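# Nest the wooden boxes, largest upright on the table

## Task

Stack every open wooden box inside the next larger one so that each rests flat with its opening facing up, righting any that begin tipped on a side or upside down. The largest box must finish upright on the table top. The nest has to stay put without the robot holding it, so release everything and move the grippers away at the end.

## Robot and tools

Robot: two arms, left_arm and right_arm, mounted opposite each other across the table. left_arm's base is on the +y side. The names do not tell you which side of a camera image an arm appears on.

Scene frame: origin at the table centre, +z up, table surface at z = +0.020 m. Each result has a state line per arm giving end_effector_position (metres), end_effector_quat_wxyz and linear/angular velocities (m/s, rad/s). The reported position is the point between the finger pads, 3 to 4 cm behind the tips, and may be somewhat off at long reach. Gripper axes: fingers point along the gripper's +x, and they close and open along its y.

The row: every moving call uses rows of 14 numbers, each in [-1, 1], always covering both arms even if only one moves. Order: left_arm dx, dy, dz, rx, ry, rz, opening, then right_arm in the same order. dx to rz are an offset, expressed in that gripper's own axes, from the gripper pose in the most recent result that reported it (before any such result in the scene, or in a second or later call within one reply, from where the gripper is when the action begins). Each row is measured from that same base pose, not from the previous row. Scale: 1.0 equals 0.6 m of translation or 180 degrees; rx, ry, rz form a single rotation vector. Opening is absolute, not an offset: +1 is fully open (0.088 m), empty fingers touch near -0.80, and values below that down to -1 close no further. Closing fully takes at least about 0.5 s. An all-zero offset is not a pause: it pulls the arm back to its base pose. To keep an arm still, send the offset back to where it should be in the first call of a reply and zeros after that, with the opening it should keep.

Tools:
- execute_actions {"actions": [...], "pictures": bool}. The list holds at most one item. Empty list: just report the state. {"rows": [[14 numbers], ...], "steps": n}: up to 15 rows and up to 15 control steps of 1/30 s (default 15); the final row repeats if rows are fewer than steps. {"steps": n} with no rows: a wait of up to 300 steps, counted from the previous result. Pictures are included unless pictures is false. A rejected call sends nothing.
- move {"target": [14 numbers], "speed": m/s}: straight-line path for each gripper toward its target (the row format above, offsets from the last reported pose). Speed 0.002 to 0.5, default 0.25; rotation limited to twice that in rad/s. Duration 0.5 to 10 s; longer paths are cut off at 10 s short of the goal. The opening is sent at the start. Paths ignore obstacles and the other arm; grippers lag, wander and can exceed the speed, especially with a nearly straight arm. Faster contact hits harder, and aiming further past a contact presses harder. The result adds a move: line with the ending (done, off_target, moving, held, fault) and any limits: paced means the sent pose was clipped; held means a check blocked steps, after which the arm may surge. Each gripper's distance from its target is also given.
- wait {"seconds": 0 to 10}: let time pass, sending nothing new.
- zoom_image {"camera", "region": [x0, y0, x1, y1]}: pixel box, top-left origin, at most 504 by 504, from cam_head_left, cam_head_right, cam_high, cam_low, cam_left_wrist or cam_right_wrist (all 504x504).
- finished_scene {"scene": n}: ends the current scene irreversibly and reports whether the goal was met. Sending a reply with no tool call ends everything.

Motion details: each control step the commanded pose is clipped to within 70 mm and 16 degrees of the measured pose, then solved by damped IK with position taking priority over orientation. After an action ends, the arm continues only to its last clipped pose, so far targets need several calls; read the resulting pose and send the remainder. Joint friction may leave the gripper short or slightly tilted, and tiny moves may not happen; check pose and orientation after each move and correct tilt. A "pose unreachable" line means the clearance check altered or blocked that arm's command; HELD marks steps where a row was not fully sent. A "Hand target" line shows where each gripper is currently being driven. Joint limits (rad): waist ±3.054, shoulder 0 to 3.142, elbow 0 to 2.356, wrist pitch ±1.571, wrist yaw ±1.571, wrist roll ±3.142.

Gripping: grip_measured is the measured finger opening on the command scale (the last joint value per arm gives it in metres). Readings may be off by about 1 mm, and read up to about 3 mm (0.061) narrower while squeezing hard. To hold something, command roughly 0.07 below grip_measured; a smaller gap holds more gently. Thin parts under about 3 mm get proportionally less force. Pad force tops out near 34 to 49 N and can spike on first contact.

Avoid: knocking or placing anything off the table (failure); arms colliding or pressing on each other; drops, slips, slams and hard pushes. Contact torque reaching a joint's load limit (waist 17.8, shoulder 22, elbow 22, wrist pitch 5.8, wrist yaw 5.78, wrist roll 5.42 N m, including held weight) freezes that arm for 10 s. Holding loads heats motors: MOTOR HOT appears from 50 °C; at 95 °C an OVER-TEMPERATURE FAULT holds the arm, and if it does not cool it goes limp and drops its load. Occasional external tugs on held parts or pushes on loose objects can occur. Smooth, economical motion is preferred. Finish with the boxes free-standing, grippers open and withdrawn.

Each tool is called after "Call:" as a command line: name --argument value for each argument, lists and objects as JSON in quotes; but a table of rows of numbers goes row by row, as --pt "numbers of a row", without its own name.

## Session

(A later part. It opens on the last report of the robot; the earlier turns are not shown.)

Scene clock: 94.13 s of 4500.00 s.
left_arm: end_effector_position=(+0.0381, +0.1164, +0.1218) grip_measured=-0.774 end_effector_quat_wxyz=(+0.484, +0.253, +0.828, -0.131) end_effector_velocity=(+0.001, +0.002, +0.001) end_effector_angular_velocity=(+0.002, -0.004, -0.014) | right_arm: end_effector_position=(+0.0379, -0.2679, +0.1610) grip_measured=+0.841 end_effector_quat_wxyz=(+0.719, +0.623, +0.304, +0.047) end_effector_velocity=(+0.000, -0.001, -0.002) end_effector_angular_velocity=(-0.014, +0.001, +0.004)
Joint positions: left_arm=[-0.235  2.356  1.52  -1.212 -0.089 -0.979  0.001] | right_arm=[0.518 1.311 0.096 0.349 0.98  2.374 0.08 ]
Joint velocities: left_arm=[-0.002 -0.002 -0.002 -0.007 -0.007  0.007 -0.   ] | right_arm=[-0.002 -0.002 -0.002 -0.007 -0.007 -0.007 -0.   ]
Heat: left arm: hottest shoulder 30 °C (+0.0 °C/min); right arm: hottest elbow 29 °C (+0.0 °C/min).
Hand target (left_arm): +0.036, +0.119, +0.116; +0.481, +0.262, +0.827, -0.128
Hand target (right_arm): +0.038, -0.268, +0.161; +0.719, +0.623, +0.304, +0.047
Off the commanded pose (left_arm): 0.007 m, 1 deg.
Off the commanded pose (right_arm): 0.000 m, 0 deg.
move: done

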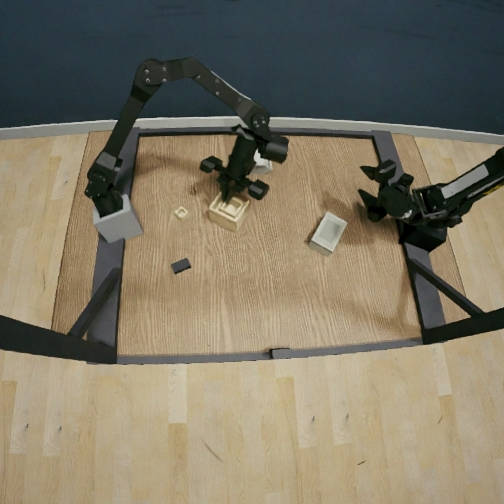

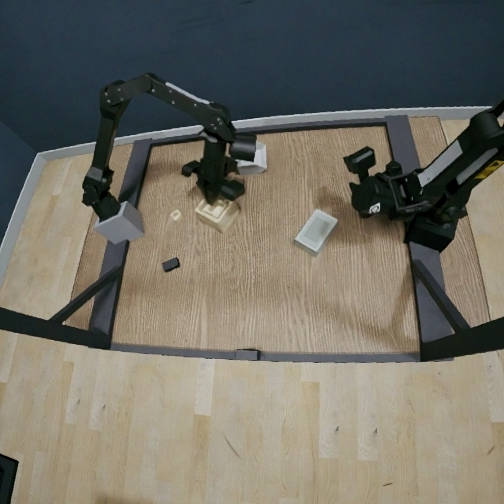

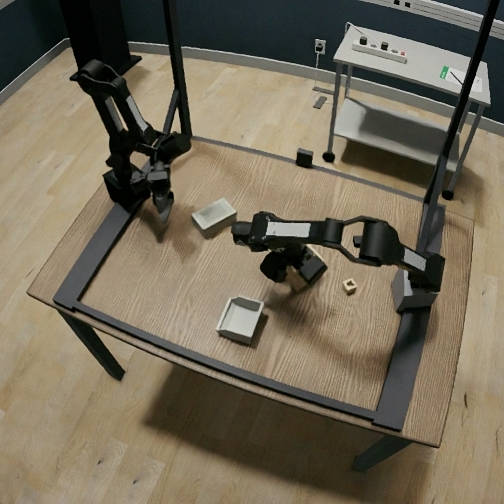

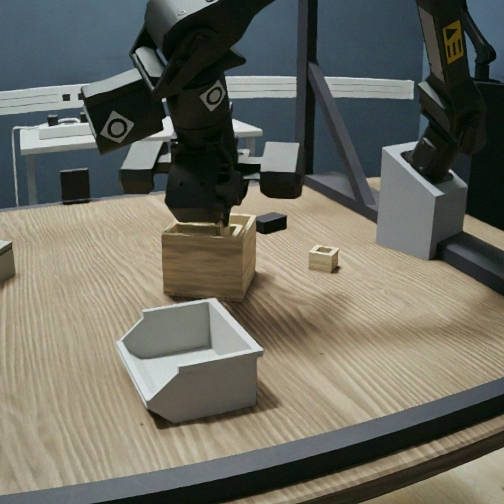

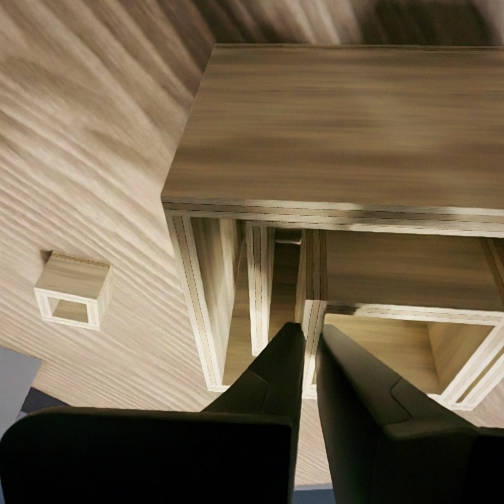

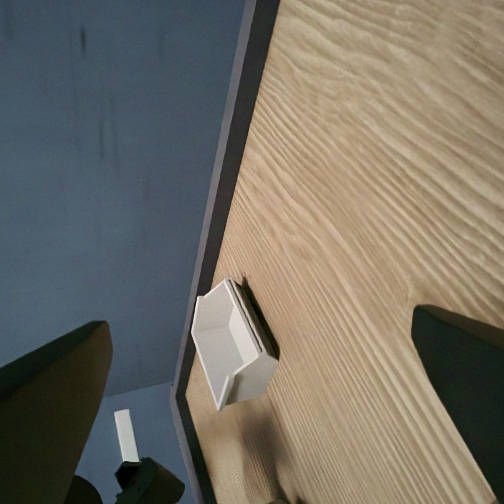

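Call:
move --target '[0.052,0,0.02,0,0.002,0.005,-0.85,0,0,0,0,0,0,0.84]' --speed 0.025

Call:
move --target '[0,0,0,0,0,0,-0.64,0,0,0,0,0,0,0.84]'

Call:
move --target '[-0.1,0,-0.045,0,0,0,-0.64,0,0,0,0,0,0,0.84]' --speed 0.08

Scene clock: 98.17 s of 4500.00 s.
left_arm: end_effector_position=(+0.0365, +0.1166, +0.0966) grip_measured=-0.774 end_effector_quat_wxyz=(+0.485, +0.251, +0.827, -0.130) end_effector_velocity=(-0.000, +0.002, +0.001) end_effector_angular_velocity=(+0.016, +0.002, +0.020) | right_arm: end_effector_position=(+0.0379, -0.2679, +0.1610) grip_measured=+0.841 end_effector_quat_wxyz=(+0.719, +0.623, +0.304, +0.047) end_effector_velocity=(+0.000, -0.001, -0.002) end_effector_angular_velocity=(-0.002, +0.008, -0.001)
Joint positions: left_arm=[-0.207  2.395  1.485 -1.133 -0.103 -0.959  0.001] | right_arm=[0.518 1.311 0.096 0.349 0.98  2.374 0.08 ]
Joint velocities: left_arm=[ 0.002 -0.002 -0.002 -0.007  0.007 -0.022 -0.   ] | right_arm=[-0.002 -0.002 -0.002 -0.007 -0.007  0.007 -0.   ]
Heat: left arm: hottest shoulder 30 °C (+0.0 °C/min); right arm: hottest elbow 29 °C (+0.0 °C/min).
Hand target (left_arm): +0.034, +0.120, +0.089; +0.482, +0.260, +0.827, -0.126
Hand target (right_arm): +0.038, -0.268, +0.161; +0.719, +0.623, +0.304, +0.047
Off the commanded pose (left_arm): 0.009 m, 1 deg.
Off the commanded pose (right_arm): 0.000 m, 0 deg.
move: off_target (left_arm)

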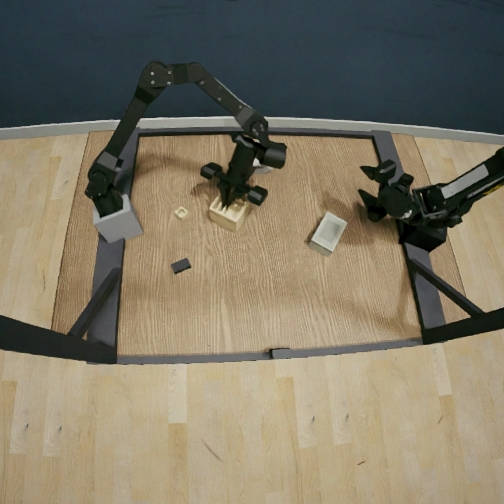

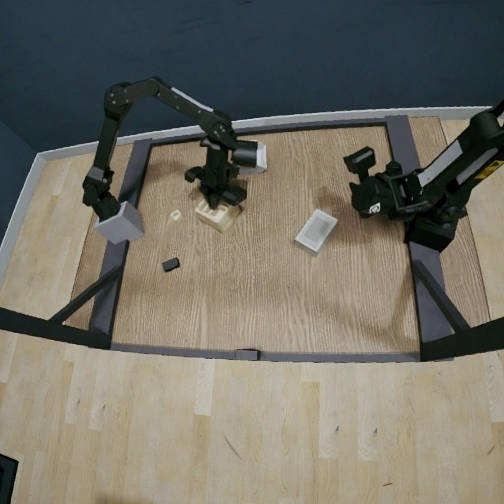

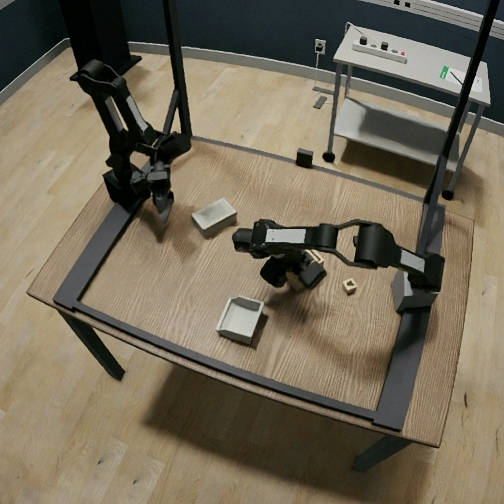

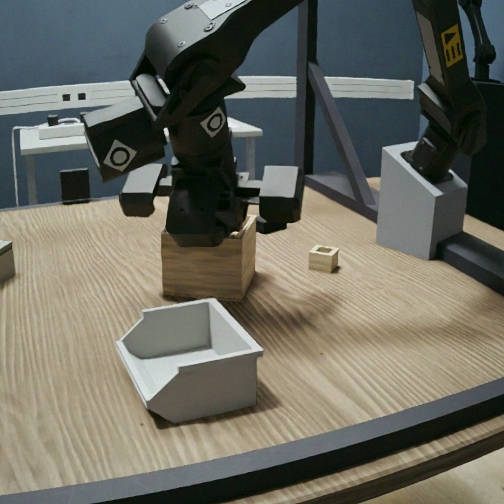

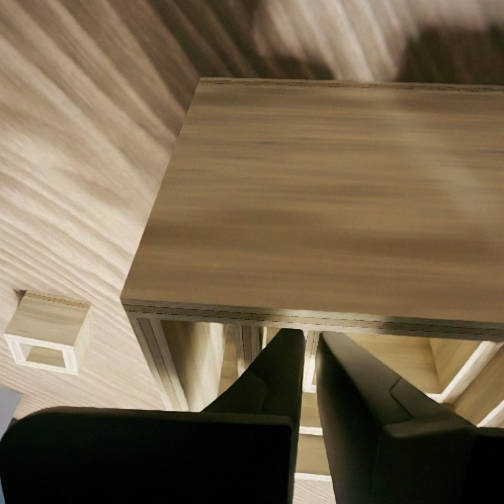

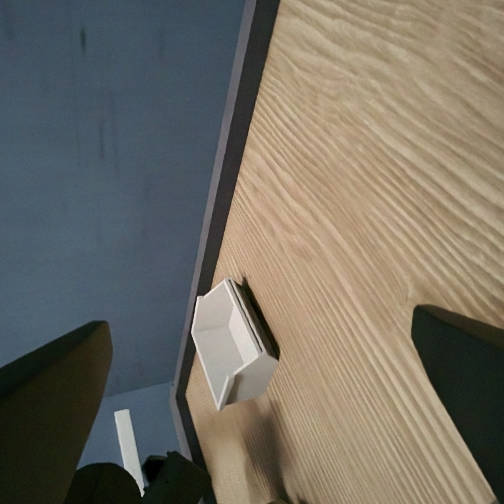

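Scene clock: 98.67 s of 4500.00 s.
left_arm: end_effector_position=(+0.0365, +0.1165, +0.0965) grip_measured=-0.644 end_effector_quat_wxyz=(+0.485, +0.251, +0.827, -0.130) end_effector_velocity=(+0.001, +0.000, +0.001) end_effector_angular_velocity=(+0.004, -0.009, +0.001) | right_arm: end_effector_position=(+0.0379, -0.2679, +0.1610) grip_measured=+0.841 end_effector_quat_wxyz=(+0.719, +0.623, +0.304, +0.047) end_effector_velocity=(+0.001, -0.002, -0.001) end_effector_angular_velocity=(-0.014, +0.001, -0.001)
Joint positions: left_arm=[-0.207  2.395  1.485 -1.133 -0.103 -0.959  0.007] | right_arm=[0.518 1.311 0.096 0.349 0.98  2.374 0.08 ]
Joint velocities: left_arm=[-0.002 -0.002  0.002 -0.007 -0.007 -0.007  0.   ] | right_arm=[-0.007 -0.002 -0.002 -0.007 -0.007 -0.007 -0.   ]
Heat: left arm: hottest shoulder 30 °C (+0.0 °C/min); right arm: hottest elbow 29 °C (+0.0 °C/min).
Hand target (left_arm): +0.037, +0.117, +0.097; +0.485, +0.251, +0.827, -0.130
Hand target (right_arm): +0.038, -0.268, +0.161; +0.719, +0.623, +0.304, +0.047
Off the commanded pose (left_arm): 0.000 m, 0 deg.
Off the commanded pose (right_arm): 0.000 m, 0 deg.
move: done

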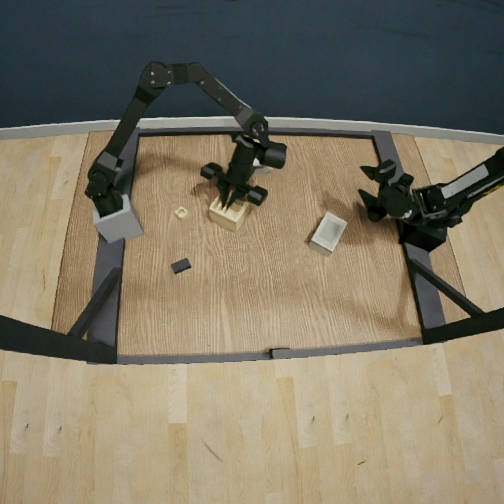

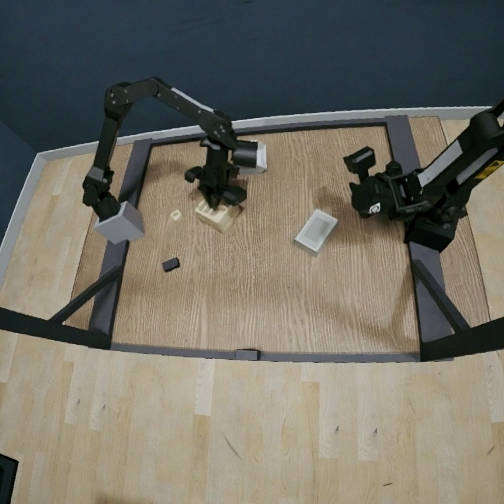

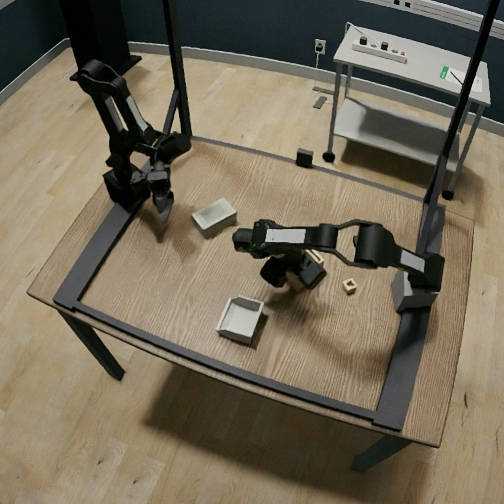

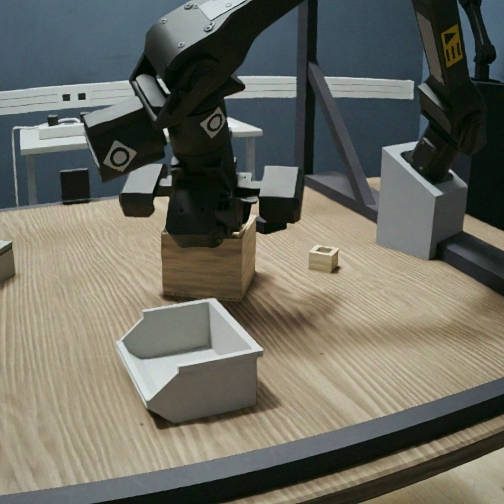

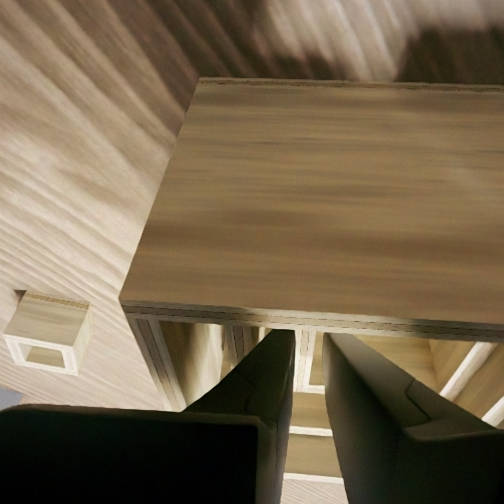

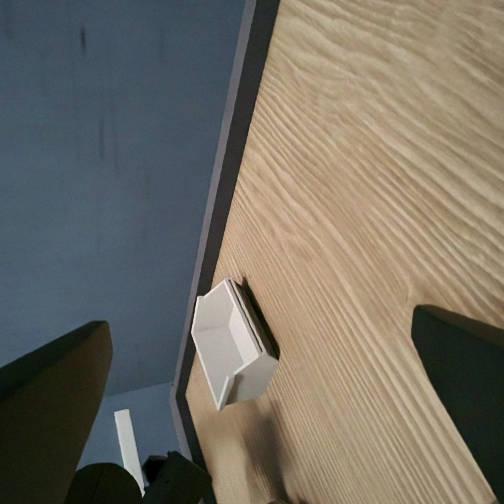

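Scene clock: 99.83 s of 4500.00 s.
left_arm: end_effector_position=(+0.0400, +0.1136, +0.1571) grip_measured=-0.643 end_effector_quat_wxyz=(+0.485, +0.258, +0.826, -0.128) end_effector_velocity=(+0.001, +0.005, +0.002) end_effector_angular_velocity=(+0.021, -0.008, -0.008) | right_arm: end_effector_position=(+0.0379, -0.2679, +0.1610) grip_measured=+0.841 end_effector_quat_wxyz=(+0.719, +0.623, +0.304, +0.047) end_effector_velocity=(+0.002, -0.004, -0.001) end_effector_angular_velocity=(-0.005, -0.004, -0.011)
Joint positions: left_arm=[-0.276  2.328  1.607 -1.341 -0.077 -1.016  0.008] | right_arm=[0.518 1.311 0.096 0.349 0.98  2.374 0.08 ]
Joint velocities: left_arm=[-0.002 -0.002 -0.002 -0.022 -0.007 -0.007  0.   ] | right_arm=[-0.002 -0.002 -0.007 -0.007  0.007  0.007 -0.   ]
Heat: left arm: hottest shoulder 30 °C (+0.0 °C/min); right arm: hottest elbow 29 °C (+0.0 °C/min).
Hand target (left_arm): +0.041, +0.112, +0.162; +0.486, +0.251, +0.827, -0.130
Hand target (right_arm): +0.038, -0.268, +0.161; +0.719, +0.623, +0.304, +0.047
Off the commanded pose (left_arm): 0.005 m, 1 deg.
Off the commanded pose (right_arm): 0.000 m, 0 deg.
move: done

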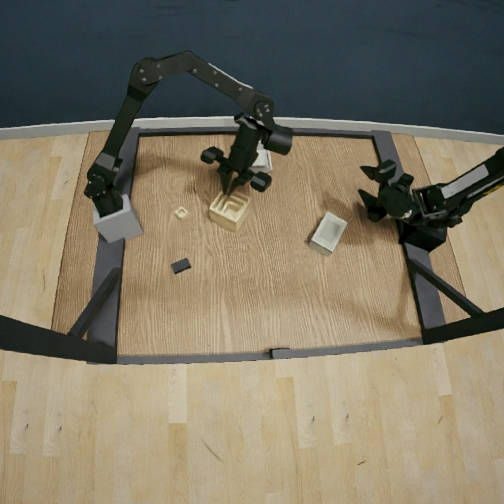

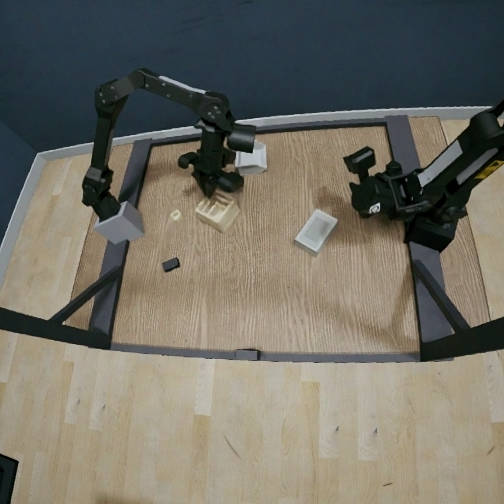

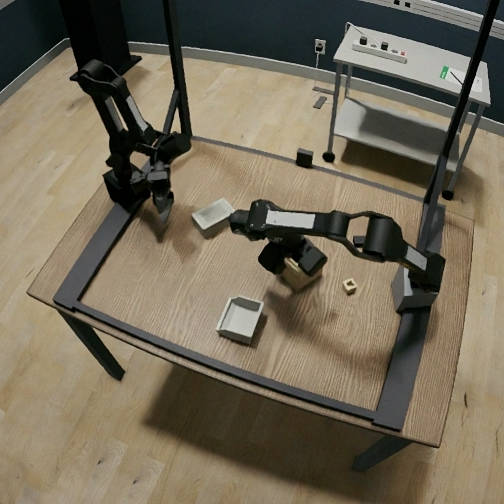

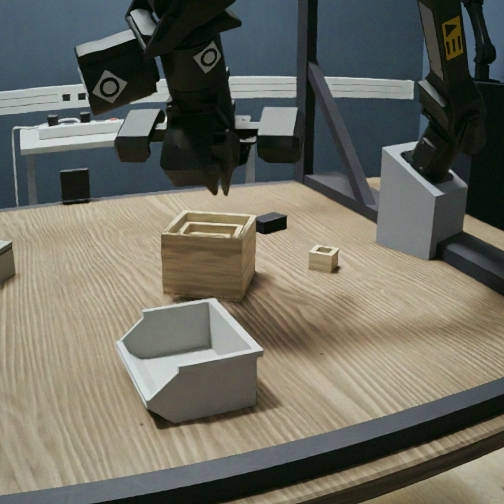

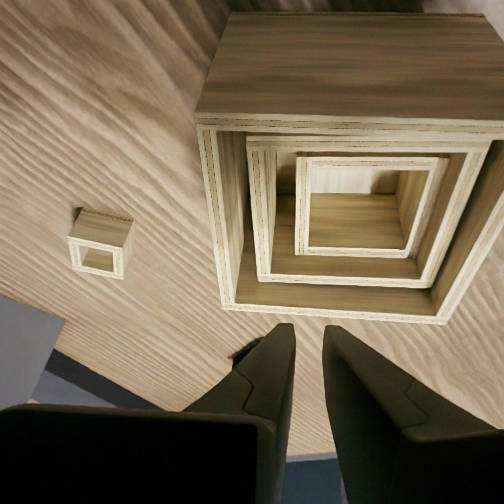

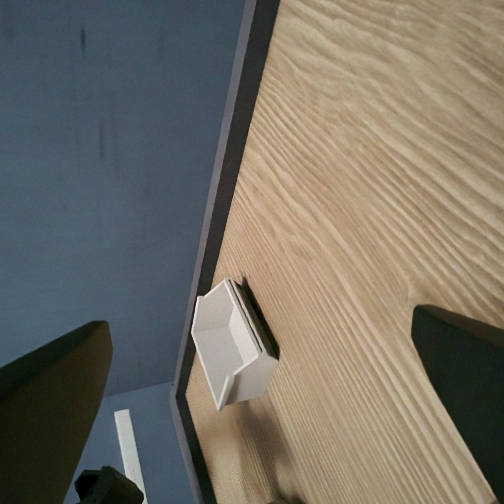

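Call:
execute_actions --actions '[]'

Scene clock: 107.13 s of 4500.00 s.
left_arm: end_effector_position=(+0.0400, +0.1137, +0.1571) grip_measured=-0.643 end_effector_quat_wxyz=(+0.484, +0.259, +0.826, -0.128) end_effector_velocity=(+0.001, +0.002, +0.002) end_effector_angular_velocity=(+0.003, -0.009, +0.001) | right_arm: end_effector_position=(+0.0379, -0.2679, +0.1610) grip_measured=+0.841 end_effector_quat_wxyz=(+0.719, +0.623, +0.304, +0.047) end_effector_velocity=(-0.000, +0.000, -0.001) end_effector_angular_velocity=(+0.008, +0.009, -0.001)
Joint positions: left_arm=[-0.276  2.328  1.607 -1.341 -0.077 -1.016  0.008] | right_arm=[0.518 1.311 0.096 0.349 0.98  2.374 0.08 ]
Joint velocities: left_arm=[-0.002 -0.007 -0.002 -0.007 -0.007 -0.007 -0.   ] | right_arm=[-0.002  0.002 -0.002  0.007 -0.007  0.007  0.   ]
Heat: left arm: hottest shoulder 32 °C (+2.0 °C/min); right arm: hottest elbow 29 °C (+0.0 °C/min).
Hand target (left_arm): +0.041, +0.112, +0.162; +0.486, +0.251, +0.827, -0.130
Hand target (right_arm): +0.038, -0.268, +0.161; +0.719, +0.623, +0.304, +0.047
Off the commanded pose (left_arm): 0.005 m, 1 deg.
Off the commanded pose (right_arm): 0.000 m, 0 deg.
Steps of this call (steps 1 to 90: nothing new was sent; then 4.30 s passed at rest). Readings (end_effector_position):
1: left_arm (+0.0400, +0.1136, +0.1571) | right_arm (+0.0379, -0.2679, +0.1610)
2: left_arm (+0.0400, +0.1136, +0.1571) | right_arm (+0.0379, -0.2679, +0.1610)
4: left_arm (+0.0401, +0.1137, +0.1571) | right_arm (+0.0379, -0.2679, +0.1610)
8: left_arm (+0.0400, +0.1137, +0.1571) | right_arm (+0.0379, -0.2679, +0.1610)
90: the state above

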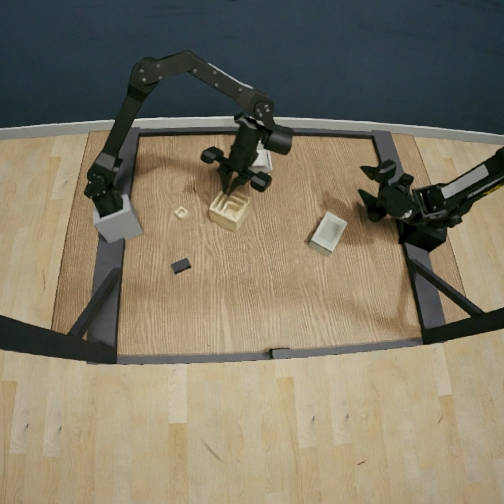

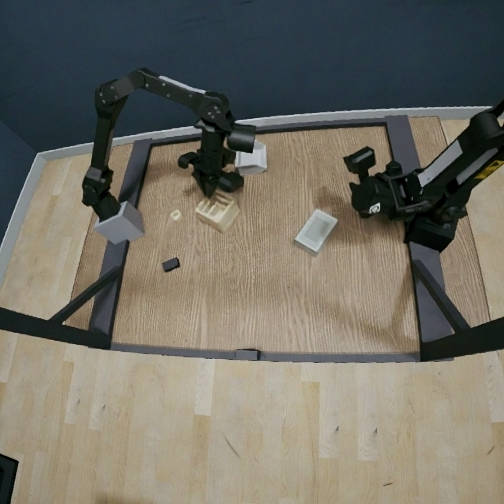

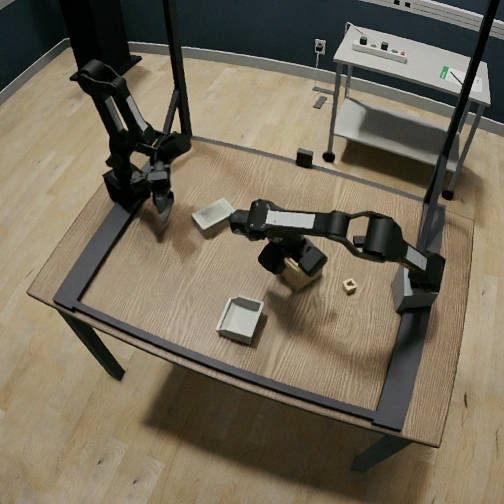

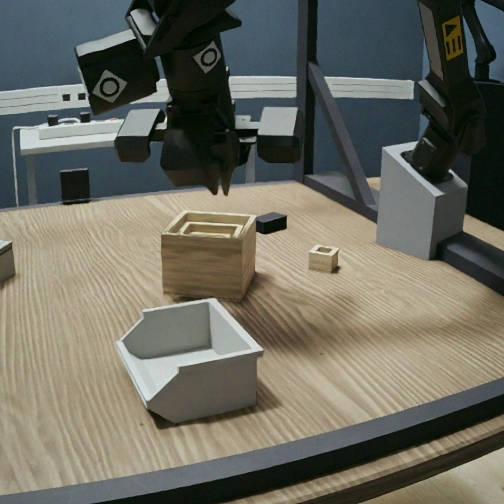

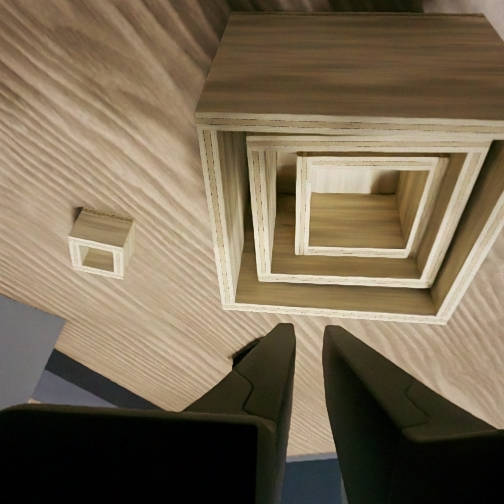

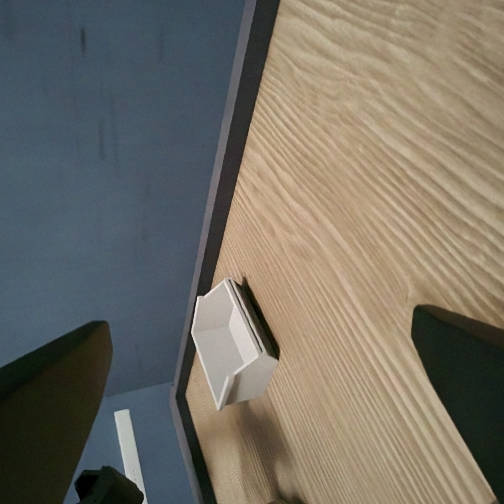

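Call:
move --target '[0.108,0.213,-0.113,0.07,-0.165,0.0,-0.45,0,0,0,0,0,0,0.84]'

Scene clock: 111.53 s of 4500.00 s.
left_arm: end_effector_position=(+0.0332, +0.2692, +0.1391) grip_measured=-0.453 end_effector_quat_wxyz=(+0.649, +0.269, +0.656, -0.276) end_effector_velocity=(+0.003, +0.004, -0.000) end_effector_angular_velocity=(-0.000, -0.024, -0.002) | right_arm: end_effector_position=(+0.0379, -0.2679, +0.1610) grip_measured=+0.841 end_effector_quat_wxyz=(+0.719, +0.623, +0.304, +0.047) end_effector_velocity=(-0.000, +0.001, +0.001) end_effector_angular_velocity=(+0.005, +0.004, +0.006)
Joint positions: left_arm=[-0.507  1.588  0.593 -0.833 -0.426 -0.951  0.017] | right_arm=[0.518 1.311 0.096 0.349 0.98  2.374 0.08 ]
Joint velocities: left_arm=[-0.007 -0.012 -0.012 -0.007 -0.022 -0.007 -0.   ] | right_arm=[-0.002 -0.007 -0.002  0.007 -0.007 -0.007 -0.   ]
Heat: left arm: hottest shoulder 32 °C (+2.0 °C/min); right arm: hottest elbow 29 °C (+0.0 °C/min).
Hand target (left_arm): +0.034, +0.271, +0.139; +0.651, +0.269, +0.654, -0.276
Hand target (right_arm): +0.038, -0.268, +0.161; +0.719, +0.623, +0.304, +0.047
Off the commanded pose (left_arm): 0.003 m, 0 deg.
Off the commanded pose (right_arm): 0.000 m, 0 deg.
move: done

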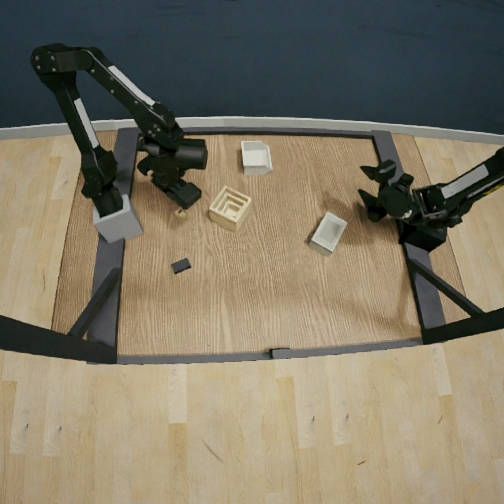

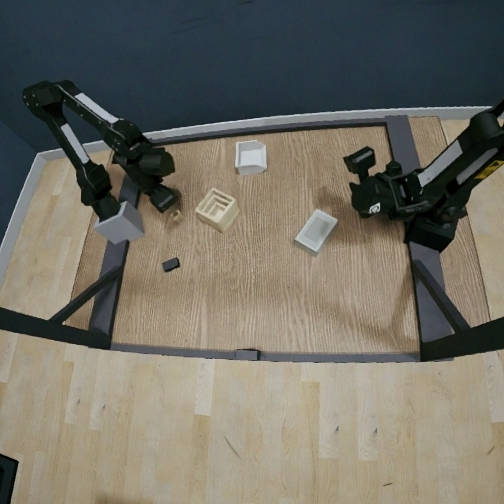

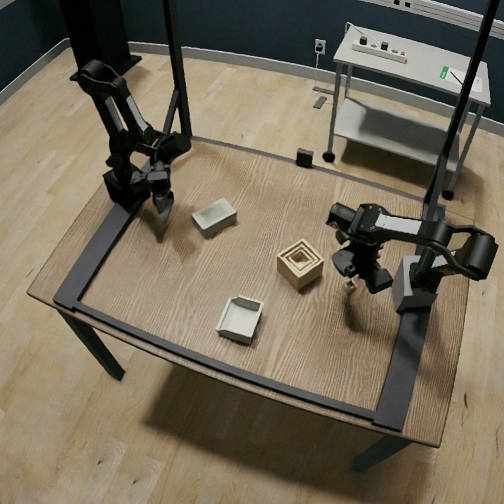

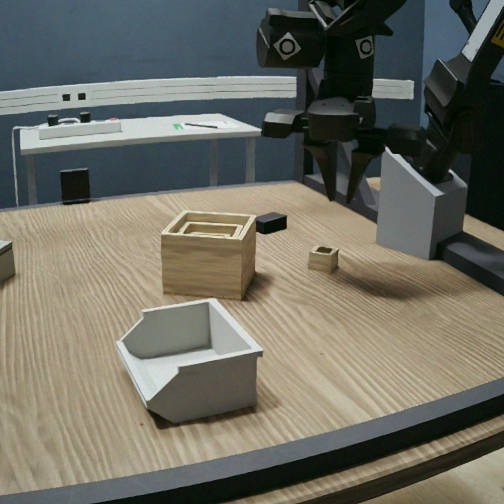

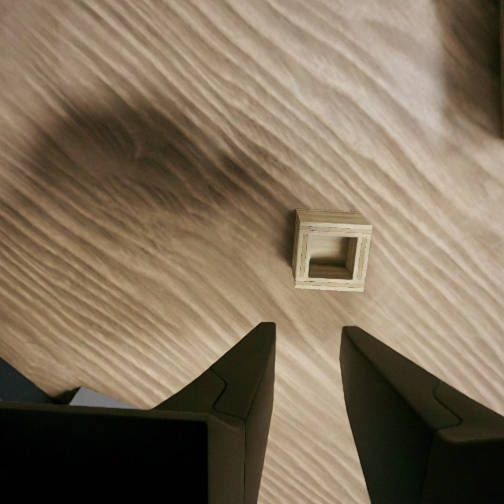

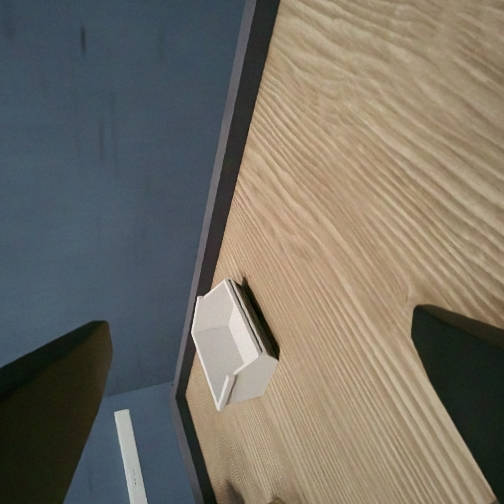

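Call:
move --target '[0.092,-0.006,-0.008,0,0,0.005,-0.45,0,0,0,0,0,0,0.84]' --speed 0.1

Scene clock: 114.20 s of 4500.00 s.
left_arm: end_effector_position=(+0.0254, +0.2662, +0.0872) grip_measured=-0.453 end_effector_quat_wxyz=(+0.651, +0.266, +0.656, -0.273) end_effector_velocity=(+0.000, +0.003, -0.001) end_effector_angular_velocity=(+0.013, -0.009, -0.017) | right_arm: end_effector_position=(+0.0379, -0.2679, +0.1610) grip_measured=+0.841 end_effector_quat_wxyz=(+0.719, +0.623, +0.304, +0.047) end_effector_velocity=(-0.001, -0.005, -0.007) end_effector_angular_velocity=(-0.050, +0.009, +0.016)
Joint positions: left_arm=[-0.425  1.757  0.48  -0.512 -0.45  -0.871  0.017] | right_arm=[0.518 1.311 0.096 0.349 0.98  2.374 0.08 ]
Joint velocities: left_arm=[-0.002  0.007 -0.002 -0.007 -0.007  0.007  0.   ] | right_arm=[ 0.002 -0.002 -0.007 -0.037 -0.022 -0.007 -0.   ]
Heat: left arm: hottest shoulder 32 °C (+2.0 °C/min); right arm: hottest elbow 29 °C (+0.0 °C/min).
Hand target (left_arm): +0.026, +0.270, +0.084; +0.650, +0.275, +0.655, -0.271
Hand target (right_arm): +0.038, -0.268, +0.161; +0.719, +0.623, +0.304, +0.047
Off the commanded pose (left_arm): 0.005 m, 1 deg.
Off the commanded pose (right_arm): 0.000 m, 0 deg.
move: done

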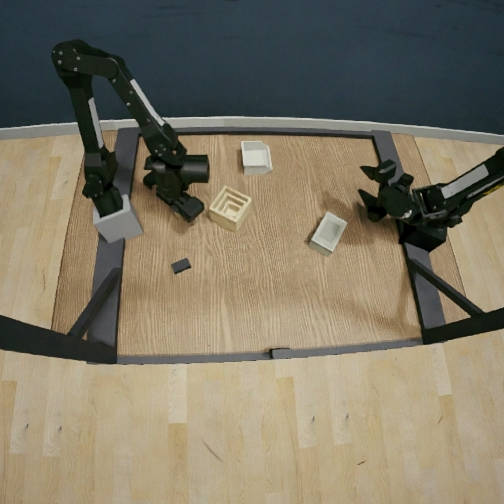

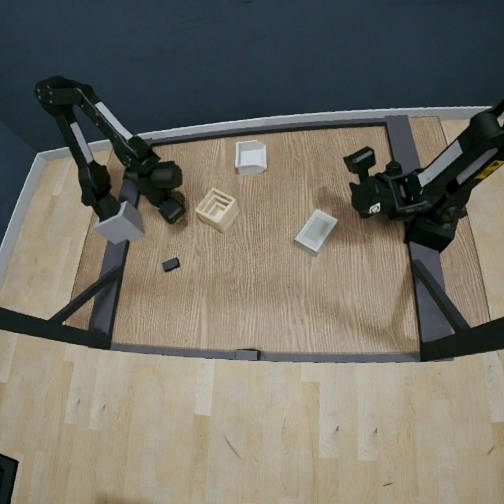

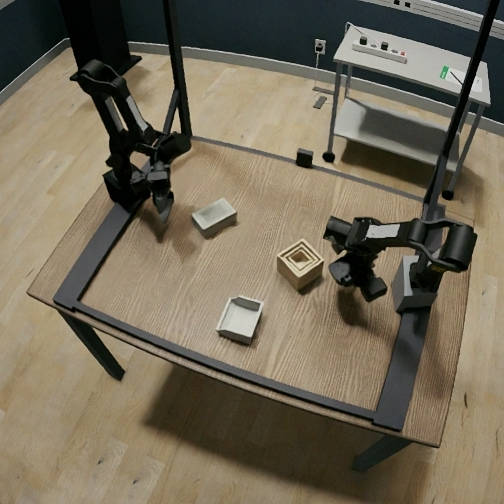

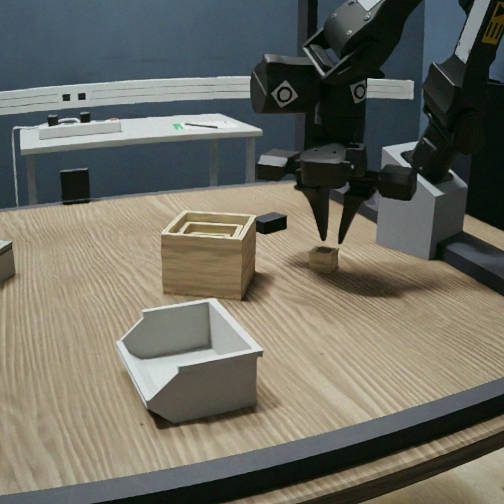

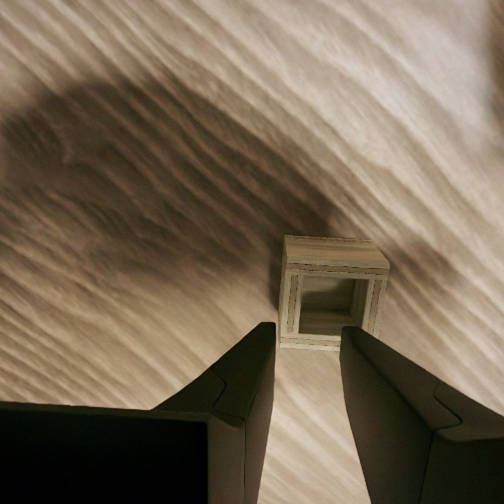

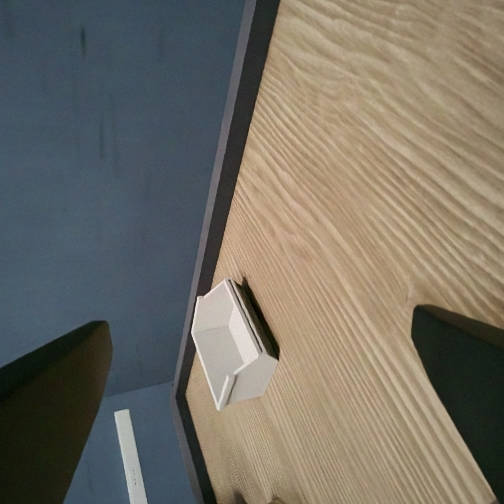

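Call:
move --target '[0.022,0.011,0.002,0,0,0.004,-0.45,0,0,0,0,0,0,0.84]' --speed 0.04

Scene clock: 116.50 s of 4500.00 s.
left_arm: end_effector_position=(+0.0303, +0.2663, +0.0769) grip_measured=-0.453 end_effector_quat_wxyz=(+0.654, +0.262, +0.656, -0.271) end_effector_velocity=(+0.000, +0.002, -0.001) end_effector_angular_velocity=(+0.001, -0.008, +0.004) | right_arm: end_effector_position=(+0.0379, -0.2679, +0.1610) grip_measured=+0.841 end_effector_quat_wxyz=(+0.719, +0.623, +0.304, +0.047) end_effector_velocity=(+0.000, -0.002, -0.000) end_effector_angular_velocity=(-0.012, -0.010, +0.000)
Joint positions: left_arm=[-0.378  1.778  0.456 -0.44  -0.463 -0.826  0.017] | right_arm=[0.518 1.311 0.096 0.349 0.98  2.374 0.08 ]
Joint velocities: left_arm=[-0.002  0.002 -0.007  0.007 -0.007 -0.007 -0.   ] | right_arm=[ 0.002 -0.002 -0.002 -0.007  0.007 -0.007 -0.   ]
Heat: left arm: hottest shoulder 32 °C (+2.0 °C/min); right arm: hottest elbow 29 °C (+0.0 °C/min).
Hand target (left_arm): +0.030, +0.270, +0.074; +0.653, +0.271, +0.655, -0.269
Hand target (right_arm): +0.038, -0.268, +0.161; +0.719, +0.623, +0.304, +0.047
Off the commanded pose (left_arm): 0.005 m, 1 deg.
Off the commanded pose (right_arm): 0.000 m, 0 deg.
move: done

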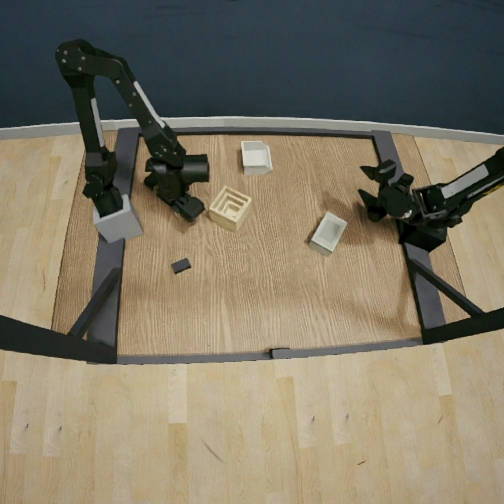

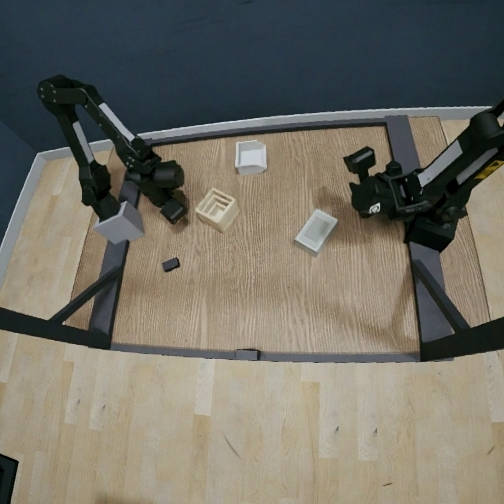

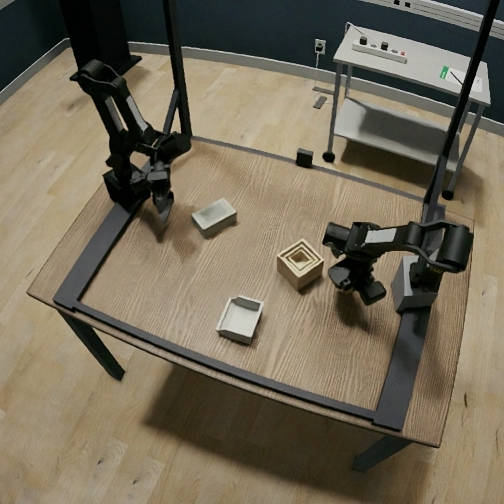

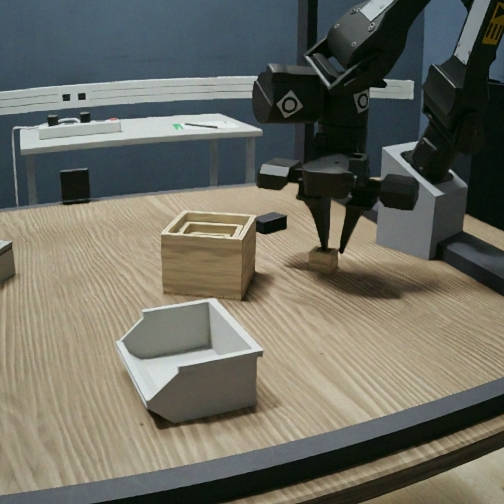

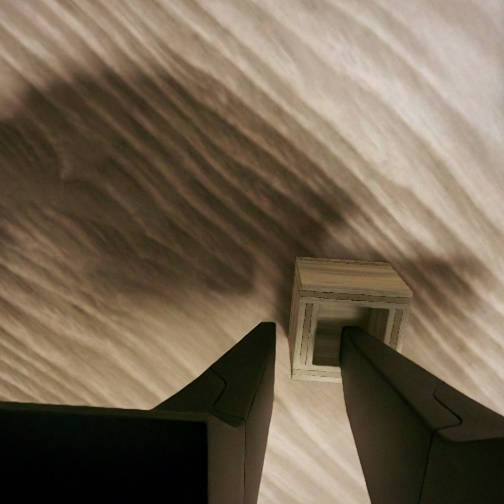

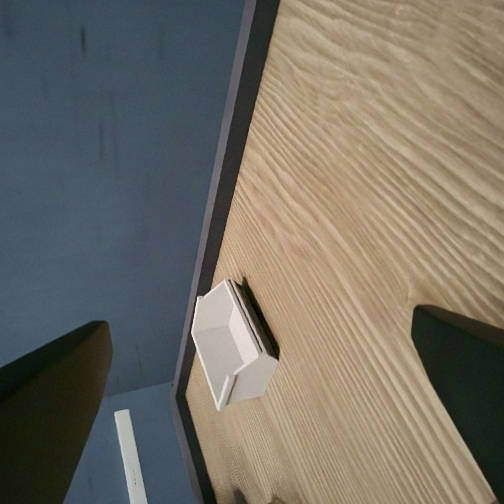

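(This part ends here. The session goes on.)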